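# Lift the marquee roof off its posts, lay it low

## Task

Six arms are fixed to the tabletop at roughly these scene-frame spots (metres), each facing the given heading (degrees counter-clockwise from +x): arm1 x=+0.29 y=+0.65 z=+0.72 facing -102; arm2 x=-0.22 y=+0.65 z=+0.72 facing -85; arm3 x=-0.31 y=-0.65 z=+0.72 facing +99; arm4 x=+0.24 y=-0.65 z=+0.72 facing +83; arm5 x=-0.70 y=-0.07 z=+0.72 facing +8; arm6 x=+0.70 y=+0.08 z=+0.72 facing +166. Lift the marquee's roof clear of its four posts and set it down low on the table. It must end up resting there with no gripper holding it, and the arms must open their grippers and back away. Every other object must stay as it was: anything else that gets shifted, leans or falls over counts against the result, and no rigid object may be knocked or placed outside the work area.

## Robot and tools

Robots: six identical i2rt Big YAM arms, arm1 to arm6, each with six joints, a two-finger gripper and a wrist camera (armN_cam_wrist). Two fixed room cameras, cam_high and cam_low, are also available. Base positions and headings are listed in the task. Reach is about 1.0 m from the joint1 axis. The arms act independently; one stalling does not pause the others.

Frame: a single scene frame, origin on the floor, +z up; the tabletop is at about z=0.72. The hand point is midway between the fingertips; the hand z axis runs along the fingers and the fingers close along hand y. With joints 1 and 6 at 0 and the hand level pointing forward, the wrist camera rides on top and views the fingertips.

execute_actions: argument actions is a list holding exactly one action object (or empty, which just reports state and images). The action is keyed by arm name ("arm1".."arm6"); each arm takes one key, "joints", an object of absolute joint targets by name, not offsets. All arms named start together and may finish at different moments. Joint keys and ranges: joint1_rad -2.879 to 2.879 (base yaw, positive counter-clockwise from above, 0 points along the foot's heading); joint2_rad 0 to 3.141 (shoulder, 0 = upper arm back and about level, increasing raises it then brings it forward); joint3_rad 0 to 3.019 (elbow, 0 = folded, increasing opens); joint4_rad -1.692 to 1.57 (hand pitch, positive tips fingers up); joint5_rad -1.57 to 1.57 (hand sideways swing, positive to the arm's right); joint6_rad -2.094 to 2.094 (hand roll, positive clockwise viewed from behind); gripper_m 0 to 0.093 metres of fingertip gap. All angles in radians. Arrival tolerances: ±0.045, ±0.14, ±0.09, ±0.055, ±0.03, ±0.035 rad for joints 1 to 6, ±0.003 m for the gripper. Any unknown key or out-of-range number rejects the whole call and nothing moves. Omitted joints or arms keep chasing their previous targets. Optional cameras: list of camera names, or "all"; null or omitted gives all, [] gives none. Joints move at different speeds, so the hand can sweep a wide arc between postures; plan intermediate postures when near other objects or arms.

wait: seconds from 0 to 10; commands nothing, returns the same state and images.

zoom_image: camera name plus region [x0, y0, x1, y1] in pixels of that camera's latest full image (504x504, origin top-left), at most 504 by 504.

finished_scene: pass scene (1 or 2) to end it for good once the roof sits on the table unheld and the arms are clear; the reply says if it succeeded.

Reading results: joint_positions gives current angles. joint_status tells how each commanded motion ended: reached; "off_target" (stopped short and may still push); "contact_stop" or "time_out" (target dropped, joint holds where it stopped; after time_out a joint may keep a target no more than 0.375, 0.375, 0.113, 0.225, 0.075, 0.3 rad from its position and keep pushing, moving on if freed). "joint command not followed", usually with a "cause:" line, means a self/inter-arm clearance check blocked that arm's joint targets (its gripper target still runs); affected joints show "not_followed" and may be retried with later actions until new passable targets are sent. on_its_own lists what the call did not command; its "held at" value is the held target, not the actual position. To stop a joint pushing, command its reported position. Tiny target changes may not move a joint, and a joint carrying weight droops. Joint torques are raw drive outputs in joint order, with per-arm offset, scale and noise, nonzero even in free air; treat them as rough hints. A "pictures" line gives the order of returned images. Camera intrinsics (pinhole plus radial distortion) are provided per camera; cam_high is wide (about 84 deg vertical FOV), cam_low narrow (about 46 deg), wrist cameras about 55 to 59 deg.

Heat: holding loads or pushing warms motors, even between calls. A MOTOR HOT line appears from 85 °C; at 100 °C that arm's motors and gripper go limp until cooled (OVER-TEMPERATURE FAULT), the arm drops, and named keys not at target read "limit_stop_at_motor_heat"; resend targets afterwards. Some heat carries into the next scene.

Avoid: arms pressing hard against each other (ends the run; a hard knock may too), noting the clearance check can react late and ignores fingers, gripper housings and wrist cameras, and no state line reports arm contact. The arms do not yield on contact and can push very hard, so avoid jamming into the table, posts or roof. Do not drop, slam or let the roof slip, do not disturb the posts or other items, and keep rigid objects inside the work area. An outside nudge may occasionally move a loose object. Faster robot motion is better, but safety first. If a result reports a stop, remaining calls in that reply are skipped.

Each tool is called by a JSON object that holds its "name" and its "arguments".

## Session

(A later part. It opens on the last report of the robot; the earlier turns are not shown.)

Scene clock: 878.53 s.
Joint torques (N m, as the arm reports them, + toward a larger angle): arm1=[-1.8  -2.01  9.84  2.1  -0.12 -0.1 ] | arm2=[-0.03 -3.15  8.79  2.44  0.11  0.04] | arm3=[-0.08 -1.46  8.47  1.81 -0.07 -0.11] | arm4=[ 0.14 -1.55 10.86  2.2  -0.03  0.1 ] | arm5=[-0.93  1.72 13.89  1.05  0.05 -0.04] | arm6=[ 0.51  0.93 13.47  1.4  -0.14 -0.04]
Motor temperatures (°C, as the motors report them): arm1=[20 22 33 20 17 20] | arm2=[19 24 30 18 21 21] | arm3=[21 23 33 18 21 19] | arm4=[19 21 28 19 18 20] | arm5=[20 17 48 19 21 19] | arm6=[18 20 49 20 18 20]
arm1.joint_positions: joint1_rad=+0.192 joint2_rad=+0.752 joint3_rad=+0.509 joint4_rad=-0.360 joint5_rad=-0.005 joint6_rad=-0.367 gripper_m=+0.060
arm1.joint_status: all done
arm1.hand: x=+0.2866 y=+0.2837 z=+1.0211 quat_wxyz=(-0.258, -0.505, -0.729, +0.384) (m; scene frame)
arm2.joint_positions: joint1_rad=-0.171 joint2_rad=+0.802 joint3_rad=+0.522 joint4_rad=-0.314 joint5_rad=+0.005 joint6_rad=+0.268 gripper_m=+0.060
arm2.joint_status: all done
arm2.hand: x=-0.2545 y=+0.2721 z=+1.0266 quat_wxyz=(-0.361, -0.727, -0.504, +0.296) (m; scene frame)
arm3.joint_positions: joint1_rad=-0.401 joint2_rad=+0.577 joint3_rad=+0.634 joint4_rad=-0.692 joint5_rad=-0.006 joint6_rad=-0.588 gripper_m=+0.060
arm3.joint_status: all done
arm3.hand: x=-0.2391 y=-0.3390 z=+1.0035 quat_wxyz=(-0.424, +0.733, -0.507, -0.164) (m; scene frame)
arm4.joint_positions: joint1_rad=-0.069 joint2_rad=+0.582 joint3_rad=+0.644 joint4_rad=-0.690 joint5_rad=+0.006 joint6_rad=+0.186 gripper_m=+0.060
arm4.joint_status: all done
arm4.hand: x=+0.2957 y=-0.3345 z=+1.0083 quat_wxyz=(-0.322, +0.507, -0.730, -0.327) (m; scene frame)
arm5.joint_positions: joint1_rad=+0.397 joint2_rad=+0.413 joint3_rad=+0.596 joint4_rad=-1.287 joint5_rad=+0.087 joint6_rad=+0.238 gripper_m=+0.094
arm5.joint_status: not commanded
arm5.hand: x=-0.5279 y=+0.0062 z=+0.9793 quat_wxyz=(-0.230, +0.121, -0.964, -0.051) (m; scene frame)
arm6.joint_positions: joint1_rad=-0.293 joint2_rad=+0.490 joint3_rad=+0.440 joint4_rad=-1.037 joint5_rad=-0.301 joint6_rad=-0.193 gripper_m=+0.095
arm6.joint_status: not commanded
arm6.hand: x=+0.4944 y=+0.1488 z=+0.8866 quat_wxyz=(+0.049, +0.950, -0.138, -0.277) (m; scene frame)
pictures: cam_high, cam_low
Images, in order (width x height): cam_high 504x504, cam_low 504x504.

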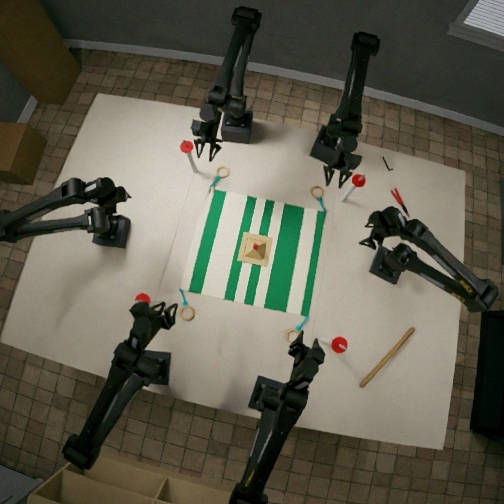

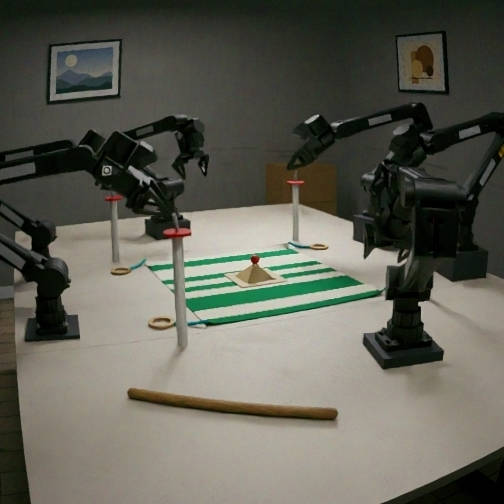

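{"name": "execute_actions", "arguments": {"actions": [{"arm1": {"joints": {"joint2_rad": 0.42, "joint3_rad": 0.75}}, "arm2": {"joints": {"joint2_rad": 0.47, "joint3_rad": 0.76}}, "arm3": {"joints": {"joint2_rad": 0.25, "joint3_rad": 0.87}}, "arm4": {"joints": {"joint2_rad": 0.25, "joint3_rad": 0.88}}}], "cameras": ["cam_high", "cam_low"]}}

Scene clock: 915.27 s.
Joint torques (N m, as the arm reports them, + toward a larger angle): arm1=[-1.89  2.   12.1   1.86 -0.09 -0.09] | arm2=[ 0.6   1.26 10.32  2.25  0.12  0.06] | arm3=[ 0.22  2.87  7.97  1.71 -0.04 -0.1 ] | arm4=[ 0.11  5.42 10.63  1.99 -0.03  0.09] | arm5=[-0.87  1.76 13.85  1.03  0.03 -0.04] | arm6=[ 0.52  0.62 13.47  1.35 -0.12 -0.05]
Motor temperatures (°C, as the motors report them): arm1=[20 21 37 21 17 20] | arm2=[19 23 34 18 21 21] | arm3=[21 22 36 18 21 19] | arm4=[19 20 31 19 18 20] | arm5=[20 17 49 19 21 19] | arm6=[18 20 49 20 18 20]
arm1.joint_positions: joint1_rad=+0.192 joint2_rad=+0.413 joint3_rad=+0.726 joint4_rad=-0.352 joint5_rad=-0.005 joint6_rad=-0.367 gripper_m=+0.060
arm1.joint_status: all done
arm1.hand: x=+0.2894 y=+0.3357 z=+1.2666 quat_wxyz=(-0.386, -0.410, -0.595, +0.573) (m; scene frame)
arm2.joint_positions: joint1_rad=-0.171 joint2_rad=+0.463 joint3_rad=+0.739 joint4_rad=-0.304 joint5_rad=+0.005 joint6_rad=+0.268 gripper_m=+0.060
arm2.joint_status: all done
arm2.hand: x=-0.2531 y=+0.3226 z=+1.2777 quat_wxyz=(-0.537, -0.592, -0.407, +0.442) (m; scene frame)
arm3.joint_positions: joint1_rad=-0.401 joint2_rad=+0.244 joint3_rad=+0.858 joint4_rad=-0.686 joint5_rad=-0.006 joint6_rad=-0.588 gripper_m=+0.060
arm3.joint_status: all done
arm3.hand: x=-0.2632 y=-0.4299 z=+1.2231 quat_wxyz=(-0.637, +0.602, -0.413, -0.248) (m; scene frame)
arm4.joint_positions: joint1_rad=-0.069 joint2_rad=+0.239 joint3_rad=+0.873 joint4_rad=-0.682 joint5_rad=+0.006 joint6_rad=+0.186 gripper_m=+0.060
arm4.joint_status: all done
arm4.hand: x=+0.2798 y=-0.4349 z=+1.2329 quat_wxyz=(-0.486, +0.410, -0.593, -0.495) (m; scene frame)
arm5.joint_positions: joint1_rad=+0.397 joint2_rad=+0.413 joint3_rad=+0.596 joint4_rad=-1.287 joint5_rad=+0.087 joint6_rad=+0.238 gripper_m=+0.094
arm5.joint_status: not commanded
arm5.hand: x=-0.5279 y=+0.0062 z=+0.9793 quat_wxyz=(-0.230, +0.121, -0.964, -0.051) (m; scene frame)
arm6.joint_positions: joint1_rad=-0.293 joint2_rad=+0.490 joint3_rad=+0.440 joint4_rad=-1.037 joint5_rad=-0.301 joint6_rad=-0.193 gripper_m=+0.095
arm6.joint_status: not commanded
arm6.hand: x=+0.4944 y=+0.1488 z=+0.8866 quat_wxyz=(+0.049, +0.950, -0.138, -0.277) (m; scene frame)
pictures: cam_high, cam_low
Images, in order (width x height): cam_high 504x504, cam_low 504x504.

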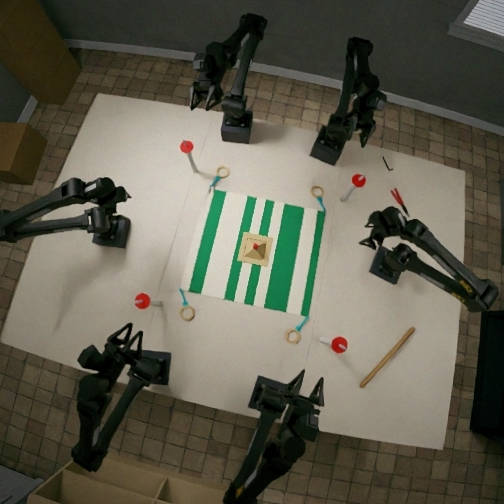

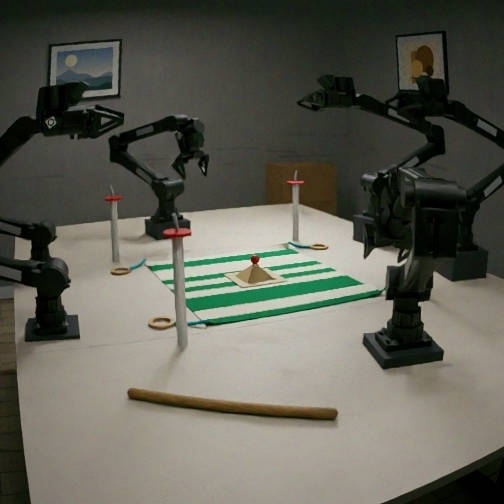

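The roof is lying flat on the table, all four posts are upright, and the arms are clear.

{"name": "finished_scene", "arguments": {"scene": 2}}

The scene is finished: the task was done.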